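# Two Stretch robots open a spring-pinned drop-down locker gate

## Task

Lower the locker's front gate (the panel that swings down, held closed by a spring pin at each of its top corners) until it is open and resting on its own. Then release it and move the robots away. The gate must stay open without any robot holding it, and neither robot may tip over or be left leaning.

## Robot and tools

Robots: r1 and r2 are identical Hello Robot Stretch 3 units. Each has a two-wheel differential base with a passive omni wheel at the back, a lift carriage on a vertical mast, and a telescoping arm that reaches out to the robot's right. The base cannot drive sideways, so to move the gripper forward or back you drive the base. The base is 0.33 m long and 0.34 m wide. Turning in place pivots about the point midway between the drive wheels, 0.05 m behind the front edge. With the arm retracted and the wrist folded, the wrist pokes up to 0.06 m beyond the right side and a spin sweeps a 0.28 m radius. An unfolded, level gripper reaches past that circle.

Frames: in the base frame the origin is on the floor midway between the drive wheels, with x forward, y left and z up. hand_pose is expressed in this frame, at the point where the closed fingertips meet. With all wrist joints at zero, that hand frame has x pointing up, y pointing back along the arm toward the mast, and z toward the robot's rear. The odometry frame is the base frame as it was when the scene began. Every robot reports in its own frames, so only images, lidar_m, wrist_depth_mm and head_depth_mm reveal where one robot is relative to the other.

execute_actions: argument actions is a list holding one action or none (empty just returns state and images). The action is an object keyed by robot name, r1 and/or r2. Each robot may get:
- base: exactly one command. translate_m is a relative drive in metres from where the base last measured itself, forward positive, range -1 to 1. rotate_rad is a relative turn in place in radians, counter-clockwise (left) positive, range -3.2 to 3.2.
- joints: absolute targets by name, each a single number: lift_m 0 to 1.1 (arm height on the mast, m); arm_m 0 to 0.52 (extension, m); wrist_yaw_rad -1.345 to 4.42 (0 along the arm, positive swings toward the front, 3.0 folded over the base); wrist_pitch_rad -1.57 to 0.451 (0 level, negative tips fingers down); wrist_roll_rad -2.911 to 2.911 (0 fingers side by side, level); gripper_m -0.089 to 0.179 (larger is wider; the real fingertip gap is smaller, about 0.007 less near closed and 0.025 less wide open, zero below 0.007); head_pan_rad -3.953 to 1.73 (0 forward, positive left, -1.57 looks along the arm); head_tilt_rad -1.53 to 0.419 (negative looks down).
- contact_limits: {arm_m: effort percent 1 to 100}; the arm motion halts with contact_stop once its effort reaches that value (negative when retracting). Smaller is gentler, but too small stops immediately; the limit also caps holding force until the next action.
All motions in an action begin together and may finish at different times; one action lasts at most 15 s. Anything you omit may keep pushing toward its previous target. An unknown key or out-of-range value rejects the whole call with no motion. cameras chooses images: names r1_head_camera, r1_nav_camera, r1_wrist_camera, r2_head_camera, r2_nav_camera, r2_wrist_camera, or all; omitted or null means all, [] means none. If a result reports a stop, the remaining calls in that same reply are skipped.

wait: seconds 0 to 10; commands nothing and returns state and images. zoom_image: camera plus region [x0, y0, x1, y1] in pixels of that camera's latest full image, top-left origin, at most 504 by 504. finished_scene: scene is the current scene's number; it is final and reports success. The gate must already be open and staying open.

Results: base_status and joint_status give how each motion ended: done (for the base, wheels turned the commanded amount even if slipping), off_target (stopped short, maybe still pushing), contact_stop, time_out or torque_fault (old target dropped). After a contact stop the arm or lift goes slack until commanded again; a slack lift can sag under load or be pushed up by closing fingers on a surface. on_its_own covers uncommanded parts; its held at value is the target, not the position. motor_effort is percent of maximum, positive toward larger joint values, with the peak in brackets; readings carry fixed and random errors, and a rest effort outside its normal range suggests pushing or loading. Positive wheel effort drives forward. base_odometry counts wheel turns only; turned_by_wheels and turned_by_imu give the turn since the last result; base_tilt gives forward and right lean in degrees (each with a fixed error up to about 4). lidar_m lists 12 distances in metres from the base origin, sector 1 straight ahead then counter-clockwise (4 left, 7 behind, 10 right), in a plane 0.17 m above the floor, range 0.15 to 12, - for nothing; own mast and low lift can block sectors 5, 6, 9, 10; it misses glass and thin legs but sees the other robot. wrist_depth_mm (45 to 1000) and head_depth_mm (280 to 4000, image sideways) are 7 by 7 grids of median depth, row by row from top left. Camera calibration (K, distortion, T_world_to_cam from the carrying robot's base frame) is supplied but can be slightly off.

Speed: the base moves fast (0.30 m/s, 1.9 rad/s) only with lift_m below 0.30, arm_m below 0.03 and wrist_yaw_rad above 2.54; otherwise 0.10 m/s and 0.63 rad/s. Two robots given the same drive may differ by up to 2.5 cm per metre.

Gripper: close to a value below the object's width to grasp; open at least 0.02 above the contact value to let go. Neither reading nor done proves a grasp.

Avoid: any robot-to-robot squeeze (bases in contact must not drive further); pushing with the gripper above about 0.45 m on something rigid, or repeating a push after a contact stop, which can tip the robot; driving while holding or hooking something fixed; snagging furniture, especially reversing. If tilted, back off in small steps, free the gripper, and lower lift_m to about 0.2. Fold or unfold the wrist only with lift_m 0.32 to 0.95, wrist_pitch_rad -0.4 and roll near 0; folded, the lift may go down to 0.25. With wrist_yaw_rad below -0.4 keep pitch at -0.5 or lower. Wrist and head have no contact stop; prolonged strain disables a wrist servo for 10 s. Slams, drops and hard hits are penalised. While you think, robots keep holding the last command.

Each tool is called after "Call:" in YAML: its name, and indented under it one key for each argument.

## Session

Call:
execute_actions:
  actions: []

Scene clock: 0.00 s.
r1.base_odometry: x=+0.000 y=+0.000 heading=+0.000 (m, m, rad; r1's odometry frame)
r1.turned_by_wheels: +0.000 (rad since the last result)
r1.turned_by_imu: +0.000 (rad since the last result)
r1.base_tilt: forward=-0.3 right=+0.4 (deg)
r1.lidar_m: 3.02 1.75 1.52 1.51 1.75 1.70 1.70 1.94 3.42 1.88 3.56 3.08
r1.head_depth_mm: 2291 2797 2871 2886 2866 2902 2261 / 2272 2914 2923 2967 2981 2998 2265 / 2260 2972 2983 3012 3063 3084 2251 / 2246 3073 3072 3140 3124 3143 2295 / 2199 3206 3194 3219 3201 3214 2310 / 2214 3150 3222 3244 3204 3101 2320 / 2197 2769 2722 2674 2614 2650 2307
r1.base_status: not commanded
r1.joint_positions: lift_m=+0.459 arm_m=-0.001 wrist_yaw_rad=+3.096 wrist_pitch_rad=-0.359 wrist_roll_rad=-0.015 gripper_m=+0.037 head_pan_rad=+0.015 head_tilt_rad=+0.007
r1.joint_status: not commanded
r1.motor_effort: left_wheel=+0 right_wheel=+0 lift_m=+29 arm_m=-1 wrist_yaw_rad=+0 wrist_pitch_rad=+4 wrist_roll_rad=+0 gripper_m=-1 head_pan_rad=+1 head_tilt_rad=+1 (%)
r1.hand_pose: x=-0.0107 y=+0.0875 z=+0.4854 quat_wxyz=(+0.142, +0.693, +0.112, +0.698) (m; r1's base frame)
r1.wrist_depth_mm: - - - - - - - / - - - - - - - / - - - - - - - / - - - - - - - / - 986 969 973 - 998 - / 800 802 800 794 - 815 825 / 675 678 - 682 664 684 689
r2.base_odometry: x=+0.000 y=+0.000 heading=+0.000 (m, m, rad; r2's odometry frame)
r2.turned_by_wheels: +0.000 (rad since the last result)
r2.turned_by_imu: +0.000 (rad since the last result)
r2.base_tilt: forward=+2.2 right=-1.7 (deg)
r2.lidar_m: 1.42 1.99 2.16 3.30 3.93 4.26 2.30 2.30 1.09 0.87 0.86 0.94
r2.head_depth_mm: 1197 1201 1200 1198 1195 1192 1195 / 1391 1382 1385 1383 1389 1382 1380 / 1646 1651 1652 1632 1645 1642 1636 / 1943 2025 2041 2004 2015 1998 2014 / 1979 2012 2018 2034 2038 2059 2059 / 1901 1917 1950 1950 1950 1959 1963 / 1853 1860 1852 1866 1875 1868 1873
r2.base_status: not commanded
r2.joint_positions: lift_m=+0.510 arm_m=+0.000 wrist_yaw_rad=+2.863 wrist_pitch_rad=-0.527 wrist_roll_rad=+0.001 gripper_m=+0.037 head_pan_rad=+0.002 head_tilt_rad=+0.015
r2.joint_status: not commanded
r2.motor_effort: left_wheel=+0 right_wheel=+0 lift_m=+26 arm_m=-1 wrist_yaw_rad=+0 wrist_pitch_rad=+5 wrist_roll_rad=+1 gripper_m=+0 head_pan_rad=+0 head_tilt_rad=+2 (%)
r2.hand_pose: x=+0.0363 y=+0.0565 z=+0.4991 quat_wxyz=(+0.277, +0.702, +0.088, +0.650) (m; r2's base frame)
r2.wrist_depth_mm: - - - - - - - / - - - - - - - / - - - - - - - / 912 - 912 917 940 938 963 / 779 - 805 798 803 812 769 / 678 668 - 677 720 694 704 / 582 614 628 615 611 623 608
pictures: r1_head_camera (sideways: a quarter turn clockwise sets it upright), r1_nav_camera (sideways: a quarter turn counterclockwise sets it upright), r1_wrist_camera, r2_head_camera (sideways: a quarter turn clockwise sets it upright), r2_nav_camera (sideways: a quarter turn counterclockwise sets it upright), r2_wrist_camera
camera_calibration (this result's frames):
r1_head_camera: T_world_to_cam=[[-0.0213048, 0.032723, -0.999237, 1.321], [-0.0412591, 0.998584, 0.0335813, -0.0378642], [0.998921, 0.0419431, -0.0199245, -0.0218784], [0, 0, 0, 1]] pos_world=[0.0484363, -0.00449887, 1.32083]
r1_nav_camera: T_world_to_cam=[[-0.0431996, 0.0214227, 0.998837, -1.25717], [0.0402163, -0.998922, 0.0231639, 0.0181616], [0.998257, 0.0411702, 0.0422915, -0.106841], [0, 0, 0, 1]] pos_world=[0.0516154, 0.0494726, 1.2598]
r1_wrist_camera: T_world_to_cam=[[0.999272, -0.0322065, 0.0204359, 0.00869549], [0.00172756, -0.497006, -0.867746, 0.505939], [0.0381038, 0.86715, -0.496588, 0.33053], [0, 0, 0, 1]] pos_world=[-0.0221577, -0.0348845, 0.602987]
r2_head_camera: T_world_to_cam=[[0.0295982, -0.0131275, -0.999476, 1.32487], [0.0200221, 0.999721, -0.0125378, 0.0237153], [0.999361, -0.0196405, 0.0298528, -0.0905298], [0, 0, 0, 1]] pos_world=[0.0507835, -0.00809455, 1.32717]
r2_nav_camera: T_world_to_cam=[[-0.0110933, -0.0217054, 0.999703, -1.26294], [-0.0284889, -0.999352, -0.0220139, 0.0771481], [0.999533, -0.0287246, 0.0104678, -0.063304], [0, 0, 0, 1]] pos_world=[0.0514621, 0.0478671, 1.26493]
r2_wrist_camera: T_world_to_cam=[[0.944746, -0.327723, 0.00728034, -0.0254388], [-0.21087, -0.624593, -0.751942, 0.448948], [0.250976, 0.708859, -0.659189, 0.442008], [0, 0, 0, 1]] pos_world=[0.00776965, -0.0412486, 0.629135]
Images, in order (width x height): r1_head_camera 896x504, r1_nav_camera 672x504, r1_wrist_camera 644x364, r2_head_camera 896x504, r2_nav_camera 672x504, r2_wrist_camera 644x364.

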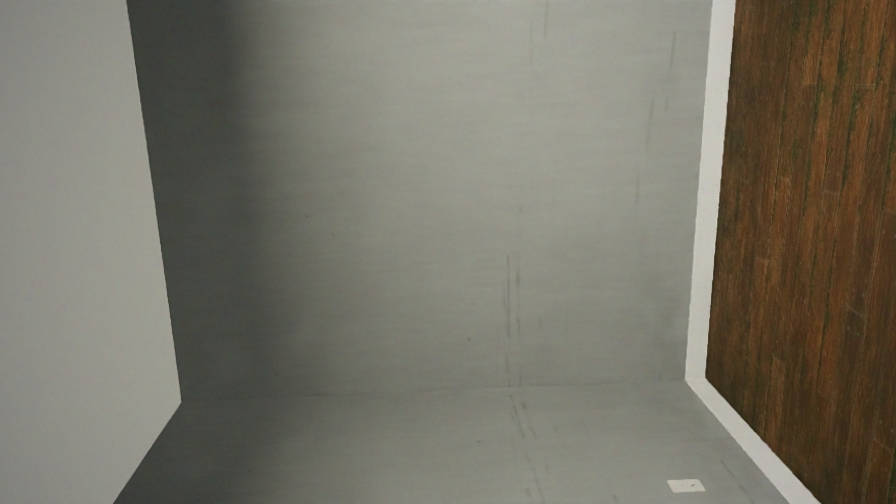

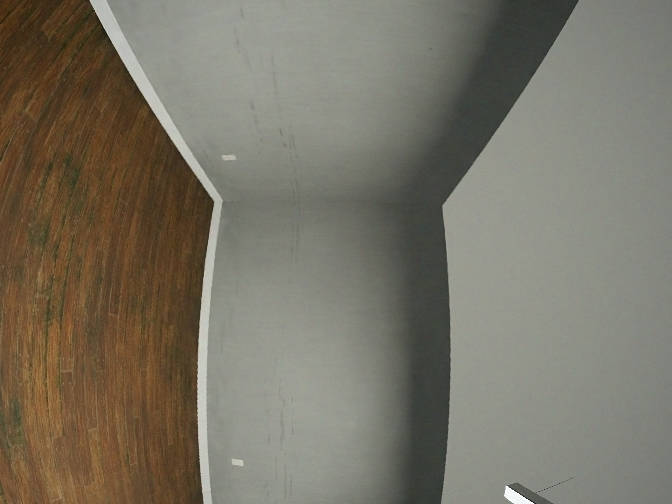

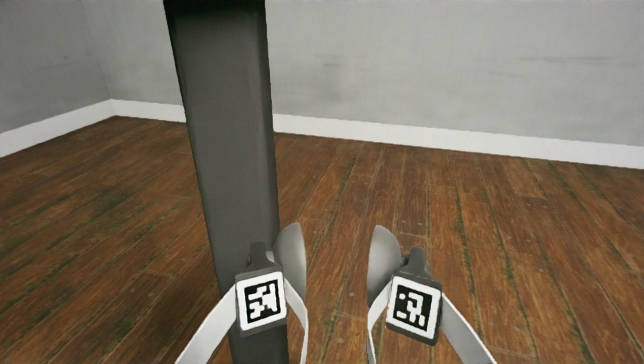

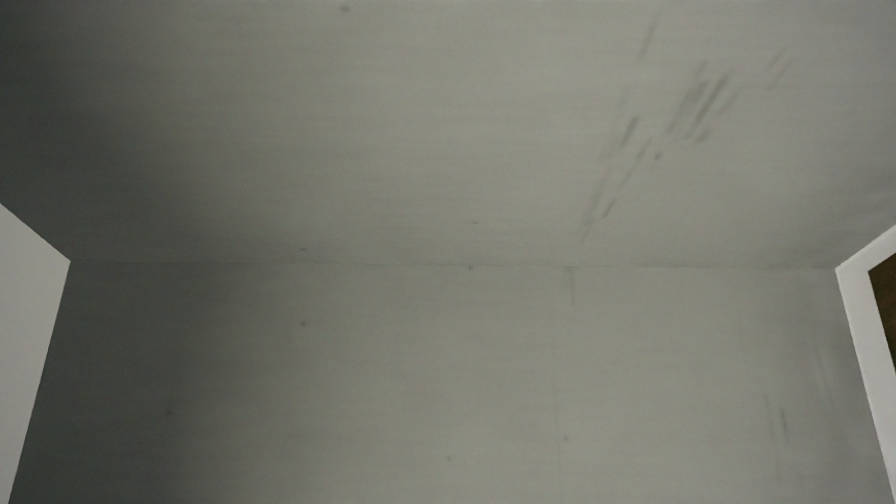

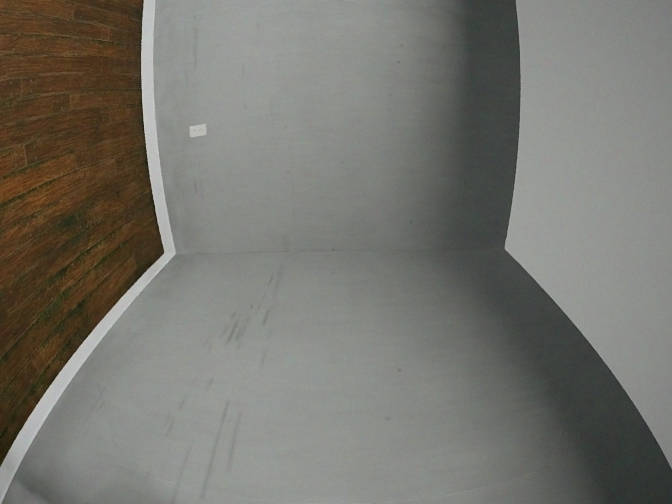

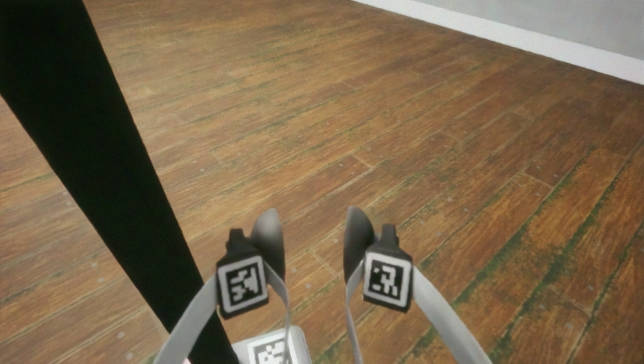

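Call:
execute_actions:
  actions:
    - {"r1": {"joints": {"lift_m": 0.28, "wrist_pitch_rad": -0.4, "wrist_yaw_rad": 3.0, "head_pan_rad": -1.57, "head_tilt_rad": -0.35}}, "r2": {"joints": {"lift_m": 0.28, "wrist_pitch_rad": -0.4, "wrist_yaw_rad": 3.0, "head_pan_rad": -3.2, "head_tilt_rad": -0.3}}}
  cameras: ["r1_head_camera", "r1_nav_camera", "r2_head_camera", "r2_nav_camera"]

Scene clock: 3.60 s.
r1.base_odometry: x=+0.000 y=+0.000 heading=+0.000 (m, m, rad; r1's odometry frame)
r1.turned_by_wheels: +0.000 (rad since the last result)
r1.turned_by_imu: +0.000 (rad since the last result)
r1.base_tilt: forward=-0.3 right=+0.4 (deg)
r1.lidar_m: 3.02 1.74 1.51 1.52 1.76 1.70 1.70 1.94 3.43 1.88 3.55 3.09
r1.head_depth_mm: - - - 3259 2322 1788 1476 / - - 2551 3126 2352 1811 1471 / - - 2001 2032 2260 1803 1484 / - - 2004 2830 2359 1819 1489 / - - - 3085 2285 1845 1479 / - - - 3425 2408 1830 1490 / - - - 3463 2397 1857 1494
r1.base_status: not commanded
r1.joint_positions: lift_m=+0.280 arm_m=-0.001 wrist_yaw_rad=+3.003 wrist_pitch_rad=-0.414 wrist_roll_rad=-0.015 gripper_m=+0.037 head_pan_rad=-1.563 head_tilt_rad=-0.345
r1.joint_status: all done
r1.motor_effort: left_wheel=+0(0) right_wheel=+1(1) lift_m=+24(26) arm_m=+1(0) wrist_yaw_rad=-3(4) wrist_pitch_rad=+4(5) wrist_roll_rad=+0(0) gripper_m=+0(1) head_pan_rad=-3(37) head_tilt_rad=-1(18) (%)
r1.hand_pose: x=+0.0099 y=+0.0791 z=+0.2938 quat_wxyz=(+0.193, +0.695, +0.099, +0.686) (m; r1's base frame)
r1.wrist_depth_mm: - - - - - - - / - - - - - - - / - - - - - - - / 806 802 797 795 798 805 789 / 633 634 670 644 655 634 645 / 533 531 - 537 - 541 529 / 451 - - - 444 455 454
r2.base_odometry: x=+0.000 y=+0.000 heading=+0.000 (m, m, rad; r2's odometry frame)
r2.turned_by_wheels: +0.000 (rad since the last result)
r2.turned_by_imu: +0.000 (rad since the last result)
r2.base_tilt: forward=+2.2 right=-1.7 (deg)
r2.lidar_m: 1.42 1.99 2.16 3.27 3.94 4.26 2.30 2.30 1.09 0.87 0.86 0.94
r2.head_depth_mm: - - - - 2631 1939 1555 / - - - - 2637 1948 1543 / - - - 3467 2576 1926 1537 / - - 2837 2470 2624 1922 1533 / - - 2994 3239 2494 1931 1535 / - - - - 2587 1919 1540 / - - - - 2570 1918 1520
r2.base_status: not commanded
r2.joint_positions: lift_m=+0.280 arm_m=+0.000 wrist_yaw_rad=+2.998 wrist_pitch_rad=-0.420 wrist_roll_rad=+0.001 gripper_m=+0.037 head_pan_rad=-3.193 head_tilt_rad=-0.296
r2.joint_status: all done
r2.motor_effort: left_wheel=+0(0) right_wheel=+0(0) lift_m=+22(25) arm_m=-1(0) wrist_yaw_rad=+2(3) wrist_pitch_rad=+8(7) wrist_roll_rad=+1(1) gripper_m=+1(0) head_pan_rad=-2(26) head_tilt_rad=-1(19) (%)
r2.hand_pose: x=+0.0108 y=+0.0771 z=+0.2925 quat_wxyz=(+0.197, +0.700, +0.098, +0.679) (m; r2's base frame)
r2.wrist_depth_mm: - - - - - - - / - - - - - - - / 888 - 905 865 888 885 891 / 681 682 673 713 690 710 710 / 557 576 - 570 567 568 571 / 486 494 - - 501 486 483 / - - - - 418 417 419
pictures: r1_head_camera (sideways: a quarter turn clockwise sets it upright), r1_nav_camera (sideways: a quarter turn counterclockwise sets it upright), r2_head_camera (sideways: a quarter turn clockwise sets it upright), r2_nav_camera (sideways: a quarter turn counterclockwise sets it upright)
camera_calibration (this result's frames):
r1_head_camera: T_world_to_cam=[[0.0301268, 0.364507, -0.930713, 1.23103], [0.998944, 0.0213286, 0.0406886, -0.0534453], [0.034682, -0.930957, -0.363479, 0.431185], [0, 0, 0, 1]] pos_world=[0.00134739, -0.046165, 1.30464]
r1_nav_camera: T_world_to_cam=[[0.0244814, -0.30414, 0.952313, -1.19656], [-0.999119, -0.0399228, 0.0129345, 0.0378274], [0.0340851, -0.95179, -0.304849, 0.350918], [0, 0, 0, 1]] pos_world=[0.0551265, -0.028411, 1.24599]
r2_head_camera: T_world_to_cam=[[0.277977, -0.00103695, -0.960587, 1.27232], [-0.0685264, -0.997473, -0.0187536, 0.0323413], [-0.95814, 0.0710387, -0.277346, 0.321299], [0, 0, 0, 1]] pos_world=[-0.0436106, 0.0107543, 1.31189]
r2_nav_camera: T_world_to_cam=[[-0.293781, 0.0367674, 0.955165, -1.20284], [0.0871141, 0.996131, -0.0115506, 0.0628141], [-0.951895, 0.079815, -0.295847, 0.34733], [0, 0, 0, 1]] pos_world=[-0.0282205, -0.0460681, 1.25239]
Images, in order (width x height): r1_head_camera 896x504, r1_nav_camera 672x504, r2_head_camera 896x504, r2_nav_camera 672x504.

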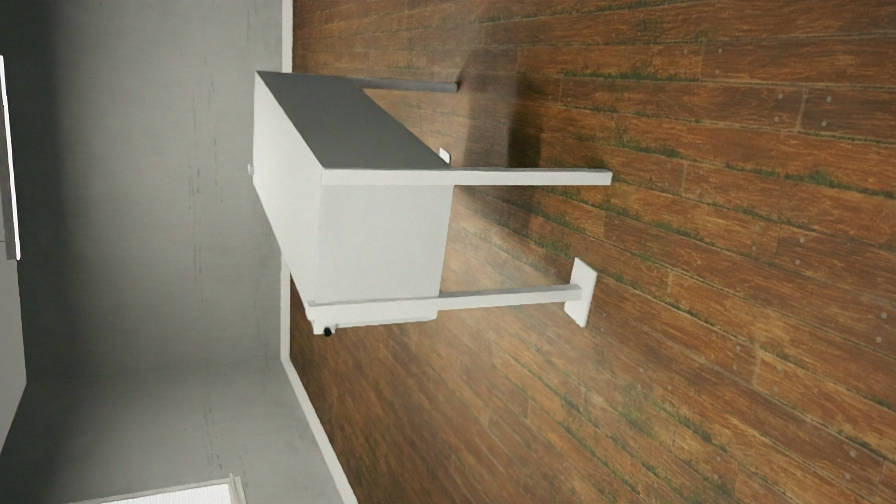

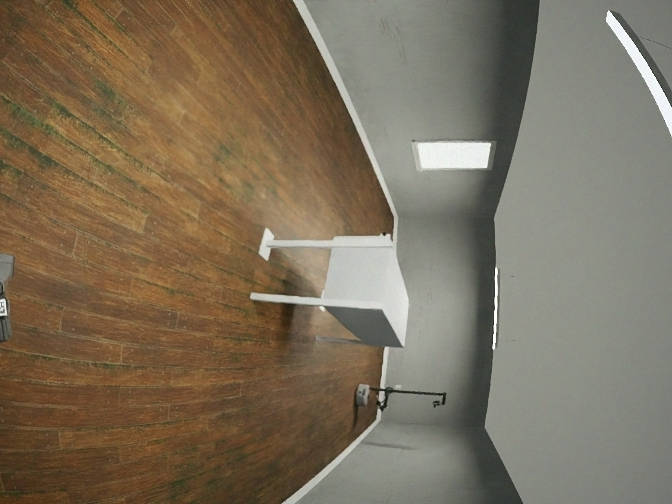

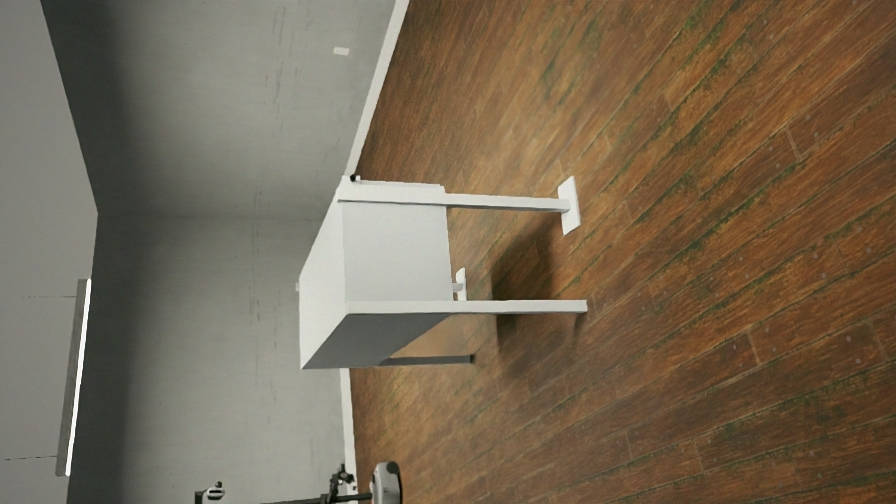

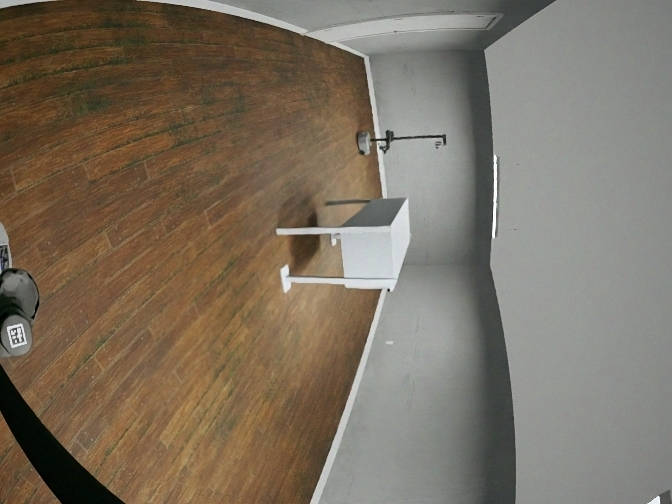

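Call:
zoom_image:
  camera: "r1_head_camera"
  region: [420, 60, 640, 340]

Call:
zoom_image:
  camera: "r1_head_camera"
  region: [240, 60, 460, 350]

Call:
zoom_image:
  camera: "r2_head_camera"
  region: [420, 160, 620, 380]

Call:
zoom_image:
  camera: "r2_head_camera"
  region: [280, 160, 480, 380]

Region (420, 60, 640, 340) of r1_head_camera's 896x504 image, scaled by 1.800, with more detail than that image has; it fills the left 396 columns of this view, and the rest is white.

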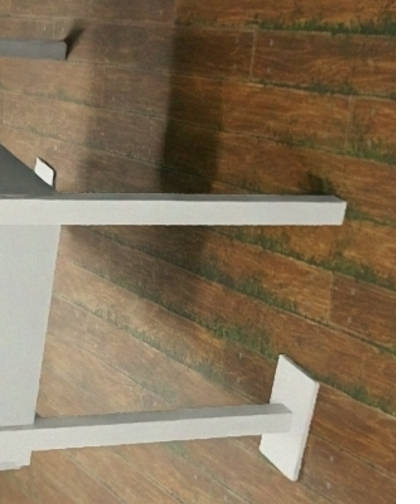

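Region (240, 60, 460, 350) of r1_head_camera's 896x504 image, scaled by 1.738, with more detail than that image has; it fills the left 382 columns of this view, and the rest is white.

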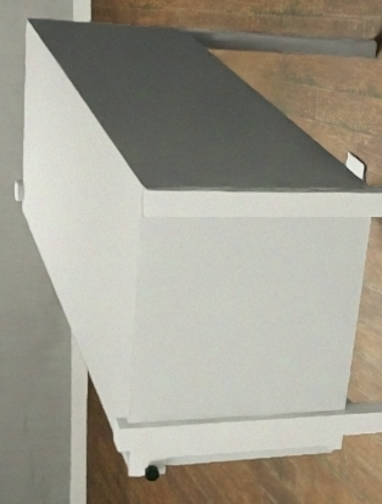

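Region (420, 160, 620, 380) of r2_head_camera's 896x504 image, scaled by 2.291, with more detail than that image has; it fills the left 458 columns of this view, and the rest is white.

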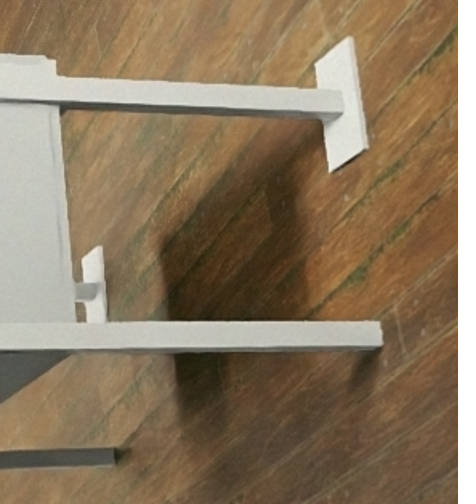

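Region (280, 160, 480, 380) of r2_head_camera's 896x504 image, scaled by 2.291, with more detail than that image has; it fills the left 458 columns of this view, and the rest is white.

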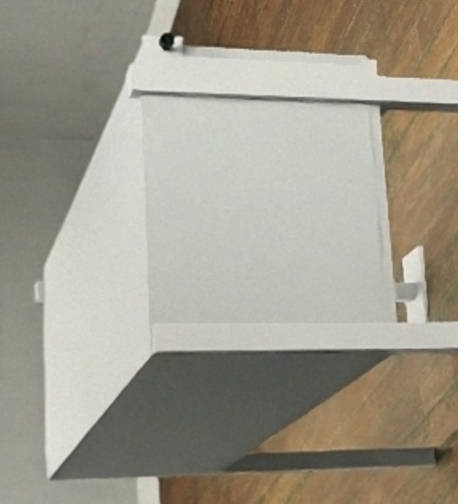

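Call:
execute_actions:
  actions:
    - {"r1": {"base": {"rotate_rad": -1.232}, "joints": {"lift_m": 0.29, "head_pan_rad": -0.45, "head_tilt_rad": -0.55}}, "r2": {"base": {"rotate_rad": -0.288}, "joints": {"lift_m": 0.29, "head_pan_rad": -2.8, "head_tilt_rad": -0.45}}}
  cameras: []

Call:
execute_actions:
  actions:
    - {"r1": {"base": {"translate_m": 0.9}}, "r2": {"base": {"translate_m": -1.0}}}
  cameras: ["r1_head_camera", "r2_head_camera"]

Scene clock: 14.93 s.
r1.base_odometry: x=+0.000 y=+0.000 heading=-1.232 (m, m, rad; r1's odometry frame)
r1.turned_by_wheels: -1.232 (rad since the last result)
r1.turned_by_imu: -1.220 (rad since the last result)
r1.base_tilt: forward=-0.3 right=+0.4 (deg)
r1.lidar_m: 4.02 3.14 3.08 1.98 1.54 1.51 1.62 1.72 1.70 1.81 2.67 1.88
r1.head_depth_mm: - - 3126 2282 1814 1494 1278 / - - 3103 2322 1808 1502 1280 / - 2651 3136 2292 1820 1504 1281 / - 1874 2074 2227 1844 1522 1289 / - 1867 2796 2310 1814 1518 1294 / - 1946 2829 2259 1842 1522 1308 / - - 3226 2350 1847 1533 1305
r1.base_status: done
r1.joint_positions: lift_m=+0.290 arm_m=-0.001 wrist_yaw_rad=+3.002 wrist_pitch_rad=-0.414 wrist_roll_rad=-0.015 gripper_m=+0.037 head_pan_rad=-0.457 head_tilt_rad=-0.543
r1.joint_status: all done
r1.motor_effort: left_wheel=+1(7) right_wheel=-1(8) lift_m=+33(33) arm_m=+1(0) wrist_yaw_rad=-2(3) wrist_pitch_rad=+4(4) wrist_roll_rad=+0(0) gripper_m=+0(0) head_pan_rad=+3(40) head_tilt_rad=-2(14) (%)
r1.hand_pose: x=+0.0100 y=+0.0791 z=+0.3034 quat_wxyz=(+0.193, +0.695, +0.099, +0.686) (m; r1's base frame)
r1.wrist_depth_mm: - - - - - - - / - - - - - - - / - - - - - - - / 815 830 830 819 819 812 825 / 645 662 668 646 684 663 661 / 551 542 - 551 - 542 547 / 466 491 - - 451 464 471
r2.base_odometry: x=+0.000 y=+0.000 heading=-0.288 (m, m, rad; r2's odometry frame)
r2.turned_by_wheels: -0.288 (rad since the last result)
r2.turned_by_imu: -0.285 (rad since the last result)
r2.base_tilt: forward=+2.2 right=-1.7 (deg)
r2.lidar_m: 1.07 2.00 2.01 2.47 3.92 3.95 2.42 2.30 1.49 0.95 0.86 0.87
r2.head_depth_mm: - - - 2851 2097 1663 1375 / - - 3595 2700 2078 1651 1367 / - - 2368 2849 2085 1650 1359 / - 3218 2589 2669 2075 1641 1358 / - - - 2802 2060 1646 1360 / - - - 2799 2077 1631 1358 / - - - 2798 2040 1629 1360
r2.base_status: done
r2.joint_positions: lift_m=+0.290 arm_m=+0.000 wrist_yaw_rad=+2.999 wrist_pitch_rad=-0.419 wrist_roll_rad=+0.001 gripper_m=+0.037 head_pan_rad=-2.807 head_tilt_rad=-0.444
r2.joint_status: all done
r2.motor_effort: left_wheel=+1(8) right_wheel=-1(5) lift_m=+30(30) arm_m=-1(0) wrist_yaw_rad=+1(2) wrist_pitch_rad=+7(8) wrist_roll_rad=+1(1) gripper_m=+1(1) head_pan_rad=+3(21) head_tilt_rad=-1(12) (%)
r2.hand_pose: x=+0.0107 y=+0.0772 z=+0.3022 quat_wxyz=(+0.197, +0.700, +0.097, +0.679) (m; r2's base frame)
r2.wrist_depth_mm: - - - - - - - / - - - - - - - / 915 - 914 915 923 900 911 / 702 715 721 701 715 724 725 / 578 572 - 575 594 588 589 / 491 502 - - 512 497 498 / 434 - - - 428 425 433
pictures: none
No camera images: the call's "cameras" was empty. Leave "cameras" out to get every camera's image.

Scene clock: 20.03 s.
r1.base_odometry: x=+0.299 y=-0.849 heading=-1.232 (m, m, rad; r1's odometry frame)
r1.turned_by_wheels: +0.000 (rad since the last result)
r1.turned_by_imu: +0.007 (rad since the last result)
r1.base_tilt: forward=-0.4 right=+0.4 (deg)
r1.lidar_m: 3.32 2.59 2.55 2.74 2.29 2.25 2.40 2.26 2.20 2.36 1.15 1.20
r1.head_depth_mm: - 1498 1138 1274 1763 1498 1294 / - 1511 1179 1315 1804 1508 1280 / - 1536 1217 1365 1819 1508 1285 / - - 1243 2078 1789 1515 1287 / - - 3195 2330 1845 1527 1287 / - - 3197 2326 1851 1527 1296 / - - 3235 2345 1867 1522 1301
r1.base_status: done
r1.joint_positions: lift_m=+0.290 arm_m=-0.001 wrist_yaw_rad=+3.002 wrist_pitch_rad=-0.414 wrist_roll_rad=-0.015 gripper_m=+0.037 head_pan_rad=-0.457 head_tilt_rad=-0.544
r1.joint_status: not commanded
r1.motor_effort: left_wheel=+0(6) right_wheel=-1(3) lift_m=+32(34) arm_m=+0(0) wrist_yaw_rad=-4(2) wrist_pitch_rad=+4(4) wrist_roll_rad=+0(0) gripper_m=+0(0) head_pan_rad=+3(3) head_tilt_rad=-3(2) (%)
r1.hand_pose: x=+0.0100 y=+0.0791 z=+0.3034 quat_wxyz=(+0.193, +0.695, +0.098, +0.686) (m; r1's base frame)
r1.wrist_depth_mm: - - - - - - - / - - - - - - - / - - - - - - - / 811 815 815 836 826 812 814 / 646 661 685 658 676 651 651 / 543 543 - 549 - 549 554 / 467 498 - - 455 461 469
r2.base_odometry: x=-0.959 y=+0.284 heading=-0.288 (m, m, rad; r2's odometry frame)
r2.turned_by_wheels: +0.000 (rad since the last result)
r2.turned_by_imu: -0.002 (rad since the last result)
r2.base_tilt: forward=+2.2 right=-1.7 (deg)
r2.lidar_m: 1.84 2.76 2.79 3.42 3.27 3.32 1.43 1.37 2.57 1.65 1.49 1.51
r2.head_depth_mm: - - - 2869 2091 1662 1372 / - - - 2854 2075 1646 1373 / - - 1512 1614 1924 1644 1366 / - - 1466 1542 2075 1642 1367 / - - 1430 1495 2061 1638 1356 / - - 3504 2548 1987 1629 1362 / - - - 2801 2047 1635 1344
r2.base_status: done
r2.joint_positions: lift_m=+0.290 arm_m=+0.000 wrist_yaw_rad=+2.999 wrist_pitch_rad=-0.419 wrist_roll_rad=+0.001 gripper_m=+0.037 head_pan_rad=-2.807 head_tilt_rad=-0.445
r2.joint_status: not commanded
r2.motor_effort: left_wheel=+1(6) right_wheel=-1(5) lift_m=+30(31) arm_m=-1(1) wrist_yaw_rad=+1(1) wrist_pitch_rad=+7(7) wrist_roll_rad=+1(1) gripper_m=-1(0) head_pan_rad=+3(3) head_tilt_rad=-1(2) (%)
r2.hand_pose: x=+0.0106 y=+0.0772 z=+0.3023 quat_wxyz=(+0.196, +0.700, +0.098, +0.679) (m; r2's base frame)
r2.wrist_depth_mm: - - - - - - - / - - - - - - - / 908 - 889 930 907 919 947 / 703 707 712 708 712 728 724 / 570 579 - 595 584 585 578 / 483 505 - - 502 494 498 / 437 - - - 425 428 440
pictures: r1_head_camera (sideways: a quarter turn clockwise sets it upright), r2_head_camera (sideways: a quarter turn clockwise sets it upright)
camera_calibration (this result's frames):
r1_head_camera: T_world_to_cam=[[-0.470667, 0.26823, -0.84055, 1.11648], [0.436279, 0.898806, 0.0425251, -0.0523931], [0.766898, -0.346699, -0.540062, 0.656492], [0, 0, 0, 1]] pos_world=[0.0448837, -0.0247755, 1.29523]
r2_head_camera: T_world_to_cam=[[0.389817, 0.149509, -0.908675, 1.20387], [0.314711, -0.948952, -0.0211268, 0.0330894], [-0.865448, -0.277735, -0.41697, 0.502441], [0, 0, 0, 1]] pos_world=[-0.0448673, -0.00904475, 1.30413]
Images, in order (width x height): r1_head_camera 896x504, r2_head_camera 896x504.

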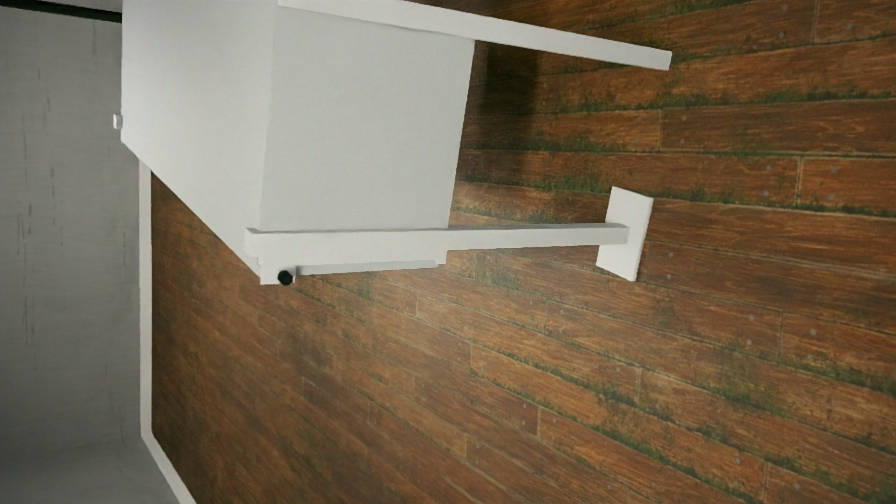

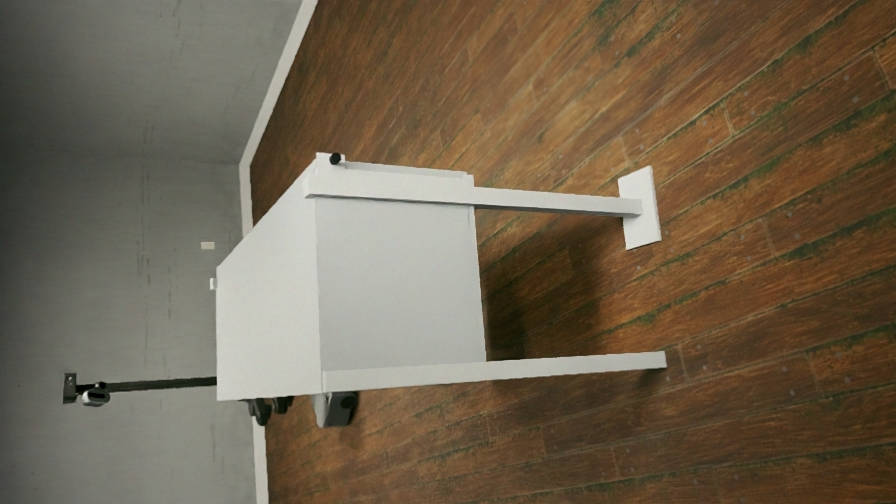

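Call:
execute_actions:
  actions:
    - {"r1": {"base": {"translate_m": 0.70}}, "r2": {"base": {"translate_m": -0.90}}}
  cameras: []

Call:
execute_actions:
  actions:
    - {"r1": {"base": {"rotate_rad": 0.812}, "joints": {"lift_m": 0.748, "wrist_yaw_rad": -0.075, "wrist_pitch_rad": -0.4, "wrist_roll_rad": 0.0, "head_pan_rad": -1.57, "head_tilt_rad": -0.75}}, "r2": {"base": {"rotate_rad": -1.053}, "joints": {"lift_m": 0.760, "wrist_yaw_rad": -0.025, "wrist_pitch_rad": -0.4, "wrist_roll_rad": 0.0, "head_pan_rad": -1.57, "head_tilt_rad": -0.75}}}
  cameras: ["r1_head_camera", "r1_wrist_camera", "r2_head_camera", "r2_wrist_camera"]

Scene clock: 29.93 s.
r1.base_odometry: x=+0.532 y=-1.509 heading=-1.232 (m, m, rad; r1's odometry frame)
r1.turned_by_wheels: +0.000 (rad since the last result)
r1.turned_by_imu: +0.006 (rad since the last result)
r1.base_tilt: forward=-0.2 right=+0.4 (deg)
r1.lidar_m: 2.78 2.18 2.14 2.30 2.86 2.82 3.03 2.67 2.61 0.84 0.67 2.56
r1.head_depth_mm: - - 2537 2260 1804 1501 1278 / - - 3125 2294 1809 1491 1283 / - - 3149 2294 1821 1498 1288 / - - 3201 2317 1837 1512 1290 / - - 3175 2361 1841 1513 1289 / - - 3182 2322 1832 1523 1297 / - - 3231 2350 1884 1516 1298
r1.base_status: done
r1.joint_positions: lift_m=+0.290 arm_m=-0.001 wrist_yaw_rad=+3.002 wrist_pitch_rad=-0.414 wrist_roll_rad=-0.015 gripper_m=+0.037 head_pan_rad=-0.457 head_tilt_rad=-0.544
r1.joint_status: not commanded
r1.motor_effort: left_wheel=+0(6) right_wheel=-1(7) lift_m=+33(33) arm_m=+0(0) wrist_yaw_rad=-2(2) wrist_pitch_rad=+4(4) wrist_roll_rad=+0(0) gripper_m=+1(0) head_pan_rad=+3(3) head_tilt_rad=-2(2) (%)
r1.hand_pose: x=+0.0101 y=+0.0791 z=+0.3034 quat_wxyz=(+0.193, +0.695, +0.098, +0.686) (m; r1's base frame)
r1.wrist_depth_mm: - - - - - - - / - - - - - - - / - - - - - - - / 812 809 830 812 806 819 835 / 656 657 692 659 685 665 652 / 538 542 - 547 - 549 550 / 464 497 - - 454 467 468
r2.base_odometry: x=-1.822 y=+0.539 heading=-0.288 (m, m, rad; r2's odometry frame)
r2.turned_by_wheels: +0.000 (rad since the last result)
r2.turned_by_imu: -0.002 (rad since the last result)
r2.base_tilt: forward=+2.2 right=-1.7 (deg)
r2.lidar_m: 2.55 3.47 3.50 2.98 2.71 2.74 3.39 0.58 0.71 2.27 2.07 2.08
r2.head_depth_mm: 3757 3942 3887 2882 2108 1665 1381 / - - - 2853 2107 1643 1366 / - - - 2849 2087 1649 1361 / - - - 2812 2100 1640 1354 / - - - 2697 1857 1551 1327 / - - 1429 872 674 741 845 / - - 1344 869 682 736 1264
r2.base_status: done
r2.joint_positions: lift_m=+0.290 arm_m=+0.000 wrist_yaw_rad=+2.999 wrist_pitch_rad=-0.419 wrist_roll_rad=+0.001 gripper_m=+0.037 head_pan_rad=-2.807 head_tilt_rad=-0.445
r2.joint_status: not commanded
r2.motor_effort: left_wheel=+1(5) right_wheel=-1(6) lift_m=+31(31) arm_m=+0(1) wrist_yaw_rad=+1(1) wrist_pitch_rad=+7(7) wrist_roll_rad=+1(1) gripper_m=+1(0) head_pan_rad=+2(3) head_tilt_rad=-1(1) (%)
r2.hand_pose: x=+0.0106 y=+0.0772 z=+0.3023 quat_wxyz=(+0.196, +0.700, +0.098, +0.679) (m; r2's base frame)
r2.wrist_depth_mm: - - - - - - - / - - - - - - - / 915 - 927 908 913 926 921 / 694 715 713 709 713 708 726 / 569 563 - 595 602 580 598 / 490 496 - - 512 499 497 / 439 - - - 429 428 431
pictures: none
No camera images: the call's "cameras" was empty. Leave "cameras" out to get every camera's image.

Scene clock: 35.03 s.
r1.base_odometry: x=+0.532 y=-1.509 heading=-0.420 (m, m, rad; r1's odometry frame)
r1.turned_by_wheels: +0.812 (rad since the last result)
r1.turned_by_imu: +0.809 (rad since the last result)
r1.base_tilt: forward=-0.3 right=+0.3 (deg)
r1.lidar_m: 2.15 2.16 2.70 2.81 2.85 2.87 2.61 2.63 0.68 0.67 3.60 2.33
r1.head_depth_mm: 1161 846 755 893 1528 1338 - / 1168 849 735 868 1488 1345 - / 1289 989 1018 1062 1529 - - / 3600 2520 2215 1808 1572 1333 1181 / 3870 2857 2218 1808 1538 1331 1178 / 3970 2857 2239 1828 1534 1343 1184 / - 2853 2240 1835 1552 1351 1190
r1.base_status: done
r1.joint_positions: lift_m=+0.748 arm_m=-0.001 wrist_yaw_rad=-0.072 wrist_pitch_rad=-0.415 wrist_roll_rad=-0.003 gripper_m=+0.037 head_pan_rad=-1.563 head_tilt_rad=-0.741
r1.joint_status: all done
r1.motor_effort: left_wheel=-2(7) right_wheel=+2(8) lift_m=+34(35) arm_m=+0(0) wrist_yaw_rad=-3(3) wrist_pitch_rad=+5(4) wrist_roll_rad=+2(4) gripper_m=+0(1) head_pan_rad=-3(37) head_tilt_rad=-3(16) (%)
r1.hand_pose: x=-0.0378 y=-0.3679 z=+0.7612 quat_wxyz=(+0.687, +0.121, -0.695, -0.171) (m; r1's base frame)
r1.wrist_depth_mm: - - - - 366 380 389 / - - - - 406 414 413 / - - - - 439 453 454 / - - - - 480 496 498 / - - - - 537 543 545 / - - - - - - 639 / 977 989 932 981 902 959 912
r2.base_odometry: x=-1.822 y=+0.539 heading=-1.341 (m, m, rad; r2's odometry frame)
r2.turned_by_wheels: -1.053 (rad since the last result)
r2.turned_by_imu: -1.045 (rad since the last result)
r2.base_tilt: forward=+2.2 right=-1.7 (deg)
r2.lidar_m: 2.07 2.08 2.55 3.47 3.50 2.99 2.71 2.73 3.36 0.58 0.70 2.28
r2.head_depth_mm: - 3020 2291 1855 1561 1354 - / - 3019 2281 1851 1564 1361 - / - 2970 2293 1848 1544 1360 - / 1502 947 694 771 919 - - / 1299 902 704 773 1441 1319 1171 / 1281 896 704 775 1439 1329 1161 / 1267 890 701 772 1434 1318 1161
r2.base_status: done
r2.joint_positions: lift_m=+0.760 arm_m=+0.000 wrist_yaw_rad=-0.023 wrist_pitch_rad=-0.419 wrist_roll_rad=+0.001 gripper_m=+0.037 head_pan_rad=-1.577 head_tilt_rad=-0.741
r2.joint_status: all done
r2.motor_effort: left_wheel=+1(8) right_wheel=-1(6) lift_m=+30(32) arm_m=+0(1) wrist_yaw_rad=-2(2) wrist_pitch_rad=+7(8) wrist_roll_rad=+0(3) gripper_m=+0(0) head_pan_rad=+2(26) head_tilt_rad=-3(19) (%)
r2.hand_pose: x=-0.0268 y=-0.3691 z=+0.7723 quat_wxyz=(+0.690, +0.139, -0.693, -0.155) (m; r2's base frame)
r2.wrist_depth_mm: 304 311 315 310 - - - / 335 335 341 343 - - - / 368 373 379 377 - - - / 408 414 423 430 - - - / 458 469 466 472 - - - / 538 - - - - - - / 861 930 901 922 894 935 901
pictures: r1_head_camera (sideways: a quarter turn clockwise sets it upright), r1_wrist_camera, r2_head_camera (sideways: a quarter turn clockwise sets it upright), r2_wrist_camera
camera_calibration (this result's frames):
r1_head_camera: T_world_to_cam=[[0.027544, 0.694893, -0.718586, 0.954452], [0.999078, 0.00455031, 0.0426958, -0.0560375], [0.0329388, -0.719099, -0.694126, 0.861386], [0, 0, 0, 1]] pos_world=[0.0013234, -0.0435644, 1.28616]
r1_wrist_camera: T_world_to_cam=[[-0.997992, 0.0627504, 0.0085713, -0.0160424], [0.0269471, 0.543197, -0.839173, 0.880826], [-0.0573143, -0.837257, -0.543798, 0.268729], [0, 0, 0, 1]] pos_world=[-0.0243439, -0.25246, 0.885437]
r2_head_camera: T_world_to_cam=[[-0.00906351, 0.663934, -0.747736, 0.996462], [0.999606, -0.0138382, -0.0244038, 0.033169], [-0.0265498, -0.747663, -0.663547, 0.818132], [0, 0, 0, 1]] pos_world=[-0.0024032, -0.0494397, 1.28877]
r2_wrist_camera: T_world_to_cam=[[-0.996871, 0.0790389, 0.00127026, -0.00448502], [0.0443656, 0.572713, -0.818555, 0.875441], [-0.0654251, -0.815937, -0.574427, 0.302965], [0, 0, 0, 1]] pos_world=[-0.0234889, -0.253821, 0.890633]
Images, in order (width x height): r1_head_camera 896x504, r1_wrist_camera 644x364, r2_head_camera 896x504, r2_wrist_camera 644x364.

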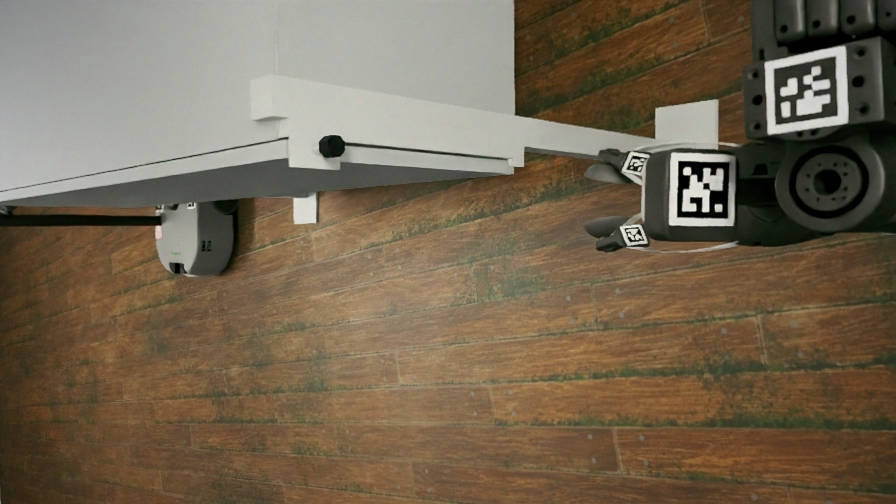

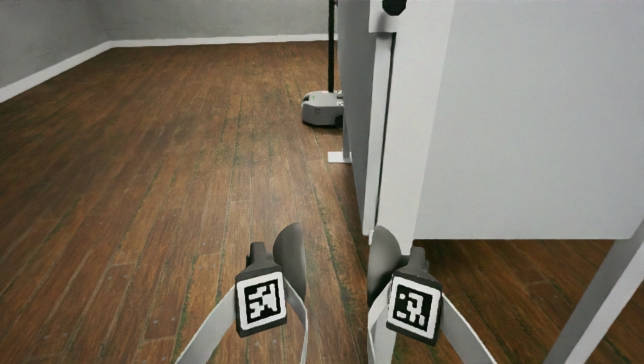

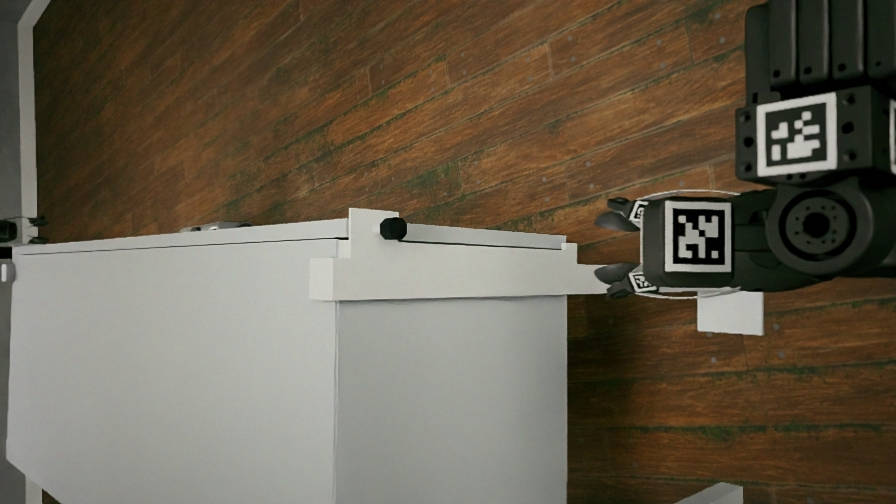

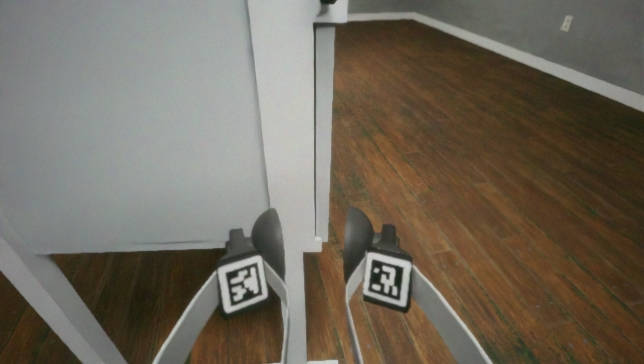

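Call:
execute_actions:
  actions:
    - {"r1": {"base": {"translate_m": -0.062}, "joints": {"wrist_pitch_rad": 0.0, "gripper_m": 0.07, "arm_m": 0.155}}, "r2": {"base": {"translate_m": -0.017}, "joints": {"wrist_pitch_rad": 0.0, "gripper_m": 0.07, "arm_m": 0.085}}}
  cameras: ["r1_head_camera", "r1_wrist_camera", "r2_head_camera", "r2_wrist_camera"]

Scene clock: 41.57 s.
r1.base_odometry: x=+0.475 y=-1.484 heading=-0.420 (m, m, rad; r1's odometry frame)
r1.turned_by_wheels: +0.000 (rad since the last result)
r1.turned_by_imu: +0.000 (rad since the last result)
r1.base_tilt: forward=-0.2 right=+0.4 (deg)
r1.lidar_m: 2.21 2.23 2.79 2.81 2.83 2.79 2.55 2.58 0.80 0.66 3.69 2.40
r1.head_depth_mm: 1158 847 754 888 - - - / 1169 849 755 871 - 1284 1175 / 1175 855 732 842 - 1307 1180 / 3744 2501 2130 1798 1537 1323 1180 / 3877 2813 2243 1818 1547 1333 1181 / 3905 2867 2225 1826 1562 1348 1184 / 3949 2890 2258 1813 1547 1354 1194
r1.base_status: done
r1.joint_positions: lift_m=+0.748 arm_m=+0.155 wrist_yaw_rad=-0.074 wrist_pitch_rad=-0.024 wrist_roll_rad=-0.003 gripper_m=+0.070 head_pan_rad=-1.563 head_tilt_rad=-0.741
r1.joint_status: all done
r1.motor_effort: left_wheel=-1(6) right_wheel=+2(4) lift_m=+34(33) arm_m=+3(4) wrist_yaw_rad=-3(3) wrist_pitch_rad=+7(7) wrist_roll_rad=+2(2) gripper_m=+1(85) head_pan_rad=-3(3) head_tilt_rad=-4(3) (%)
r1.hand_pose: x=-0.0402 y=-0.5546 z=+0.8562 quat_wxyz=(+0.707, -0.017, -0.706, -0.035) (m; r1's base frame)
r1.wrist_depth_mm: - - - - - - - / - - - - - - - / - - - - - - - / - - - 353 259 277 274 / - - - 276 266 284 280 / - - - - 271 290 292 / - - - - 278 298 298
r2.base_odometry: x=-1.826 y=+0.556 heading=-1.341 (m, m, rad; r2's odometry frame)
r2.turned_by_wheels: +0.000 (rad since the last result)
r2.turned_by_imu: -0.001 (rad since the last result)
r2.base_tilt: forward=+2.2 right=-1.7 (deg)
r2.lidar_m: 2.08 2.10 2.56 3.46 3.49 2.98 2.70 2.72 3.32 0.58 0.71 2.30
r2.head_depth_mm: - 3039 2310 1855 1600 - - / - 3001 2283 1851 1629 - 1145 / - 2976 2285 1869 1631 - 1155 / 1620 1004 716 800 - - 1168 / 1292 905 703 772 978 1296 1170 / 1280 894 703 775 1437 1323 1162 / 1269 891 703 772 1427 1321 1161
r2.base_status: done
r2.joint_positions: lift_m=+0.760 arm_m=+0.085 wrist_yaw_rad=-0.024 wrist_pitch_rad=-0.023 wrist_roll_rad=+0.001 gripper_m=+0.070 head_pan_rad=-1.577 head_tilt_rad=-0.741
r2.joint_status: all done
r2.motor_effort: left_wheel=+1(4) right_wheel=-2(4) lift_m=+31(31) arm_m=+4(5) wrist_yaw_rad=-1(2) wrist_pitch_rad=+9(9) wrist_roll_rad=+0(0) gripper_m=+1(80) head_pan_rad=+3(2) head_tilt_rad=-3(3) (%)
r2.hand_pose: x=-0.0276 y=-0.4851 z=+0.8686 quat_wxyz=(+0.707, +0.000, -0.707, -0.017) (m; r2's base frame)
r2.wrist_depth_mm: - - - - - - - / - - - - - - - / - 527 352 - - - - / 266 270 263 260 - - - / 275 281 270 277 - - - / 286 288 275 293 - - - / 300 302 303 307 - - -
pictures: r1_head_camera (sideways: a quarter turn clockwise sets it upright), r1_wrist_camera, r2_head_camera (sideways: a quarter turn clockwise sets it upright), r2_wrist_camera
camera_calibration (this result's frames):
r1_head_camera: T_world_to_cam=[[0.0276402, 0.694891, -0.718584, 0.954449], [0.999078, 0.00441192, 0.0426958, -0.0560375], [0.0328392, -0.719102, -0.694128, 0.861389], [0, 0, 0, 1]] pos_world=[0.00131737, -0.0435637, 1.28616]
r1_wrist_camera: T_world_to_cam=[[-0.997642, 0.0676744, 0.0114249, -0.00730062], [0.00121211, 0.183814, -0.98296, 0.984805], [-0.0686214, -0.980629, -0.183463, -0.224578], [0, 0, 0, 1]] pos_world=[-0.023888, -0.400755, 0.926906]
r2_head_camera: T_world_to_cam=[[-0.00908646, 0.663934, -0.747736, 0.996462], [0.999607, -0.0138036, -0.0244038, 0.033169], [-0.026524, -0.747664, -0.663547, 0.818131], [0, 0, 0, 1]] pos_world=[-0.00240149, -0.04944, 1.28877]
r2_wrist_camera: T_world_to_cam=[[-0.996931, 0.0756183, -0.0202603, 0.0207741], [0.0359951, 0.212943, -0.976401, 0.983051], [-0.0695195, -0.974134, -0.215011, -0.125546], [0, 0, 0, 1]] pos_world=[-0.0234026, -0.333203, 0.93328]
Images, in order (width x height): r1_head_camera 896x504, r1_wrist_camera 644x364, r2_head_camera 896x504, r2_wrist_camera 644x364.

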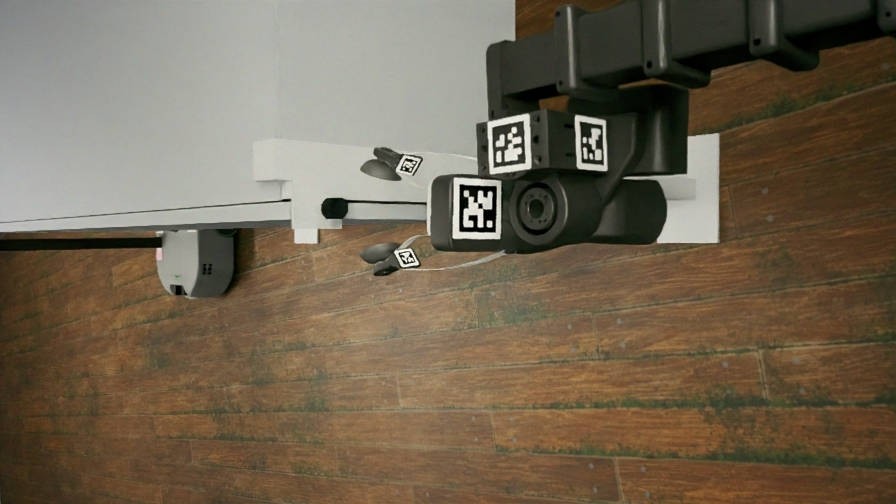

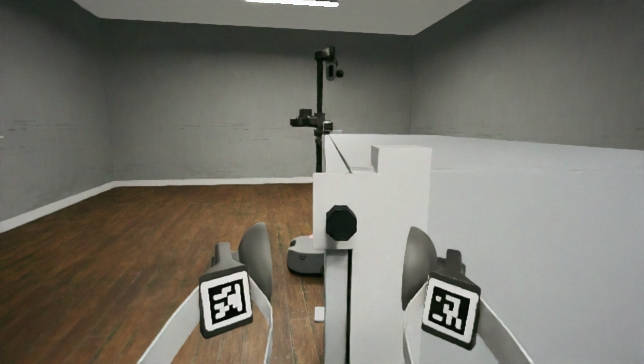

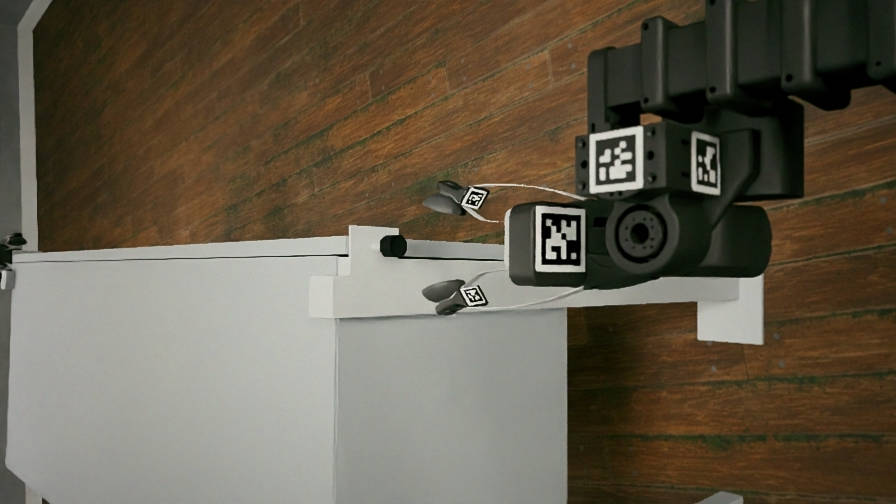

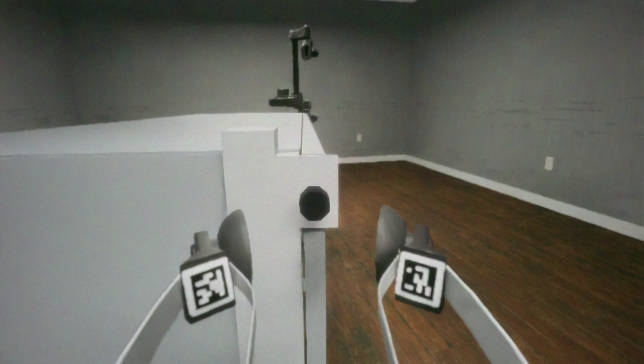

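Call:
zoom_image:
  camera: "r1_wrist_camera"
  region: [220, 110, 460, 320]

Call:
zoom_image:
  camera: "r2_wrist_camera"
  region: [195, 95, 435, 305]

Region (220, 110, 460, 320) of r1_wrist_camera's 644x364 image, scaled by 2.100; it fills the top 441 rows of this view, and the rest is white.

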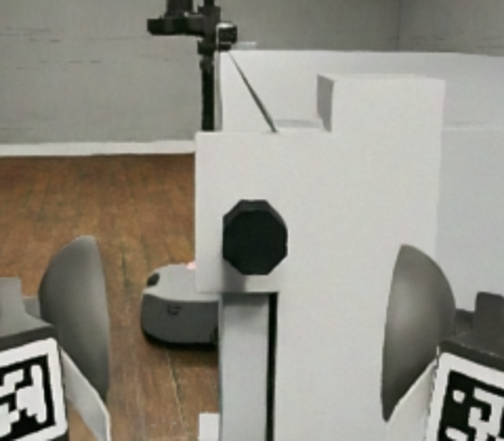

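Region (195, 95, 435, 305) of r2_wrist_camera's 644x364 image, scaled by 2.100; it fills the top 441 rows of this view, and the rest is white.

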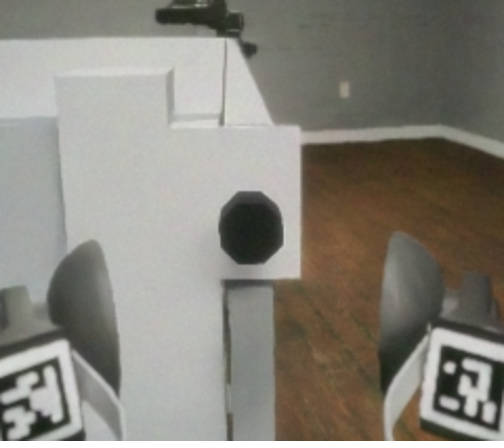

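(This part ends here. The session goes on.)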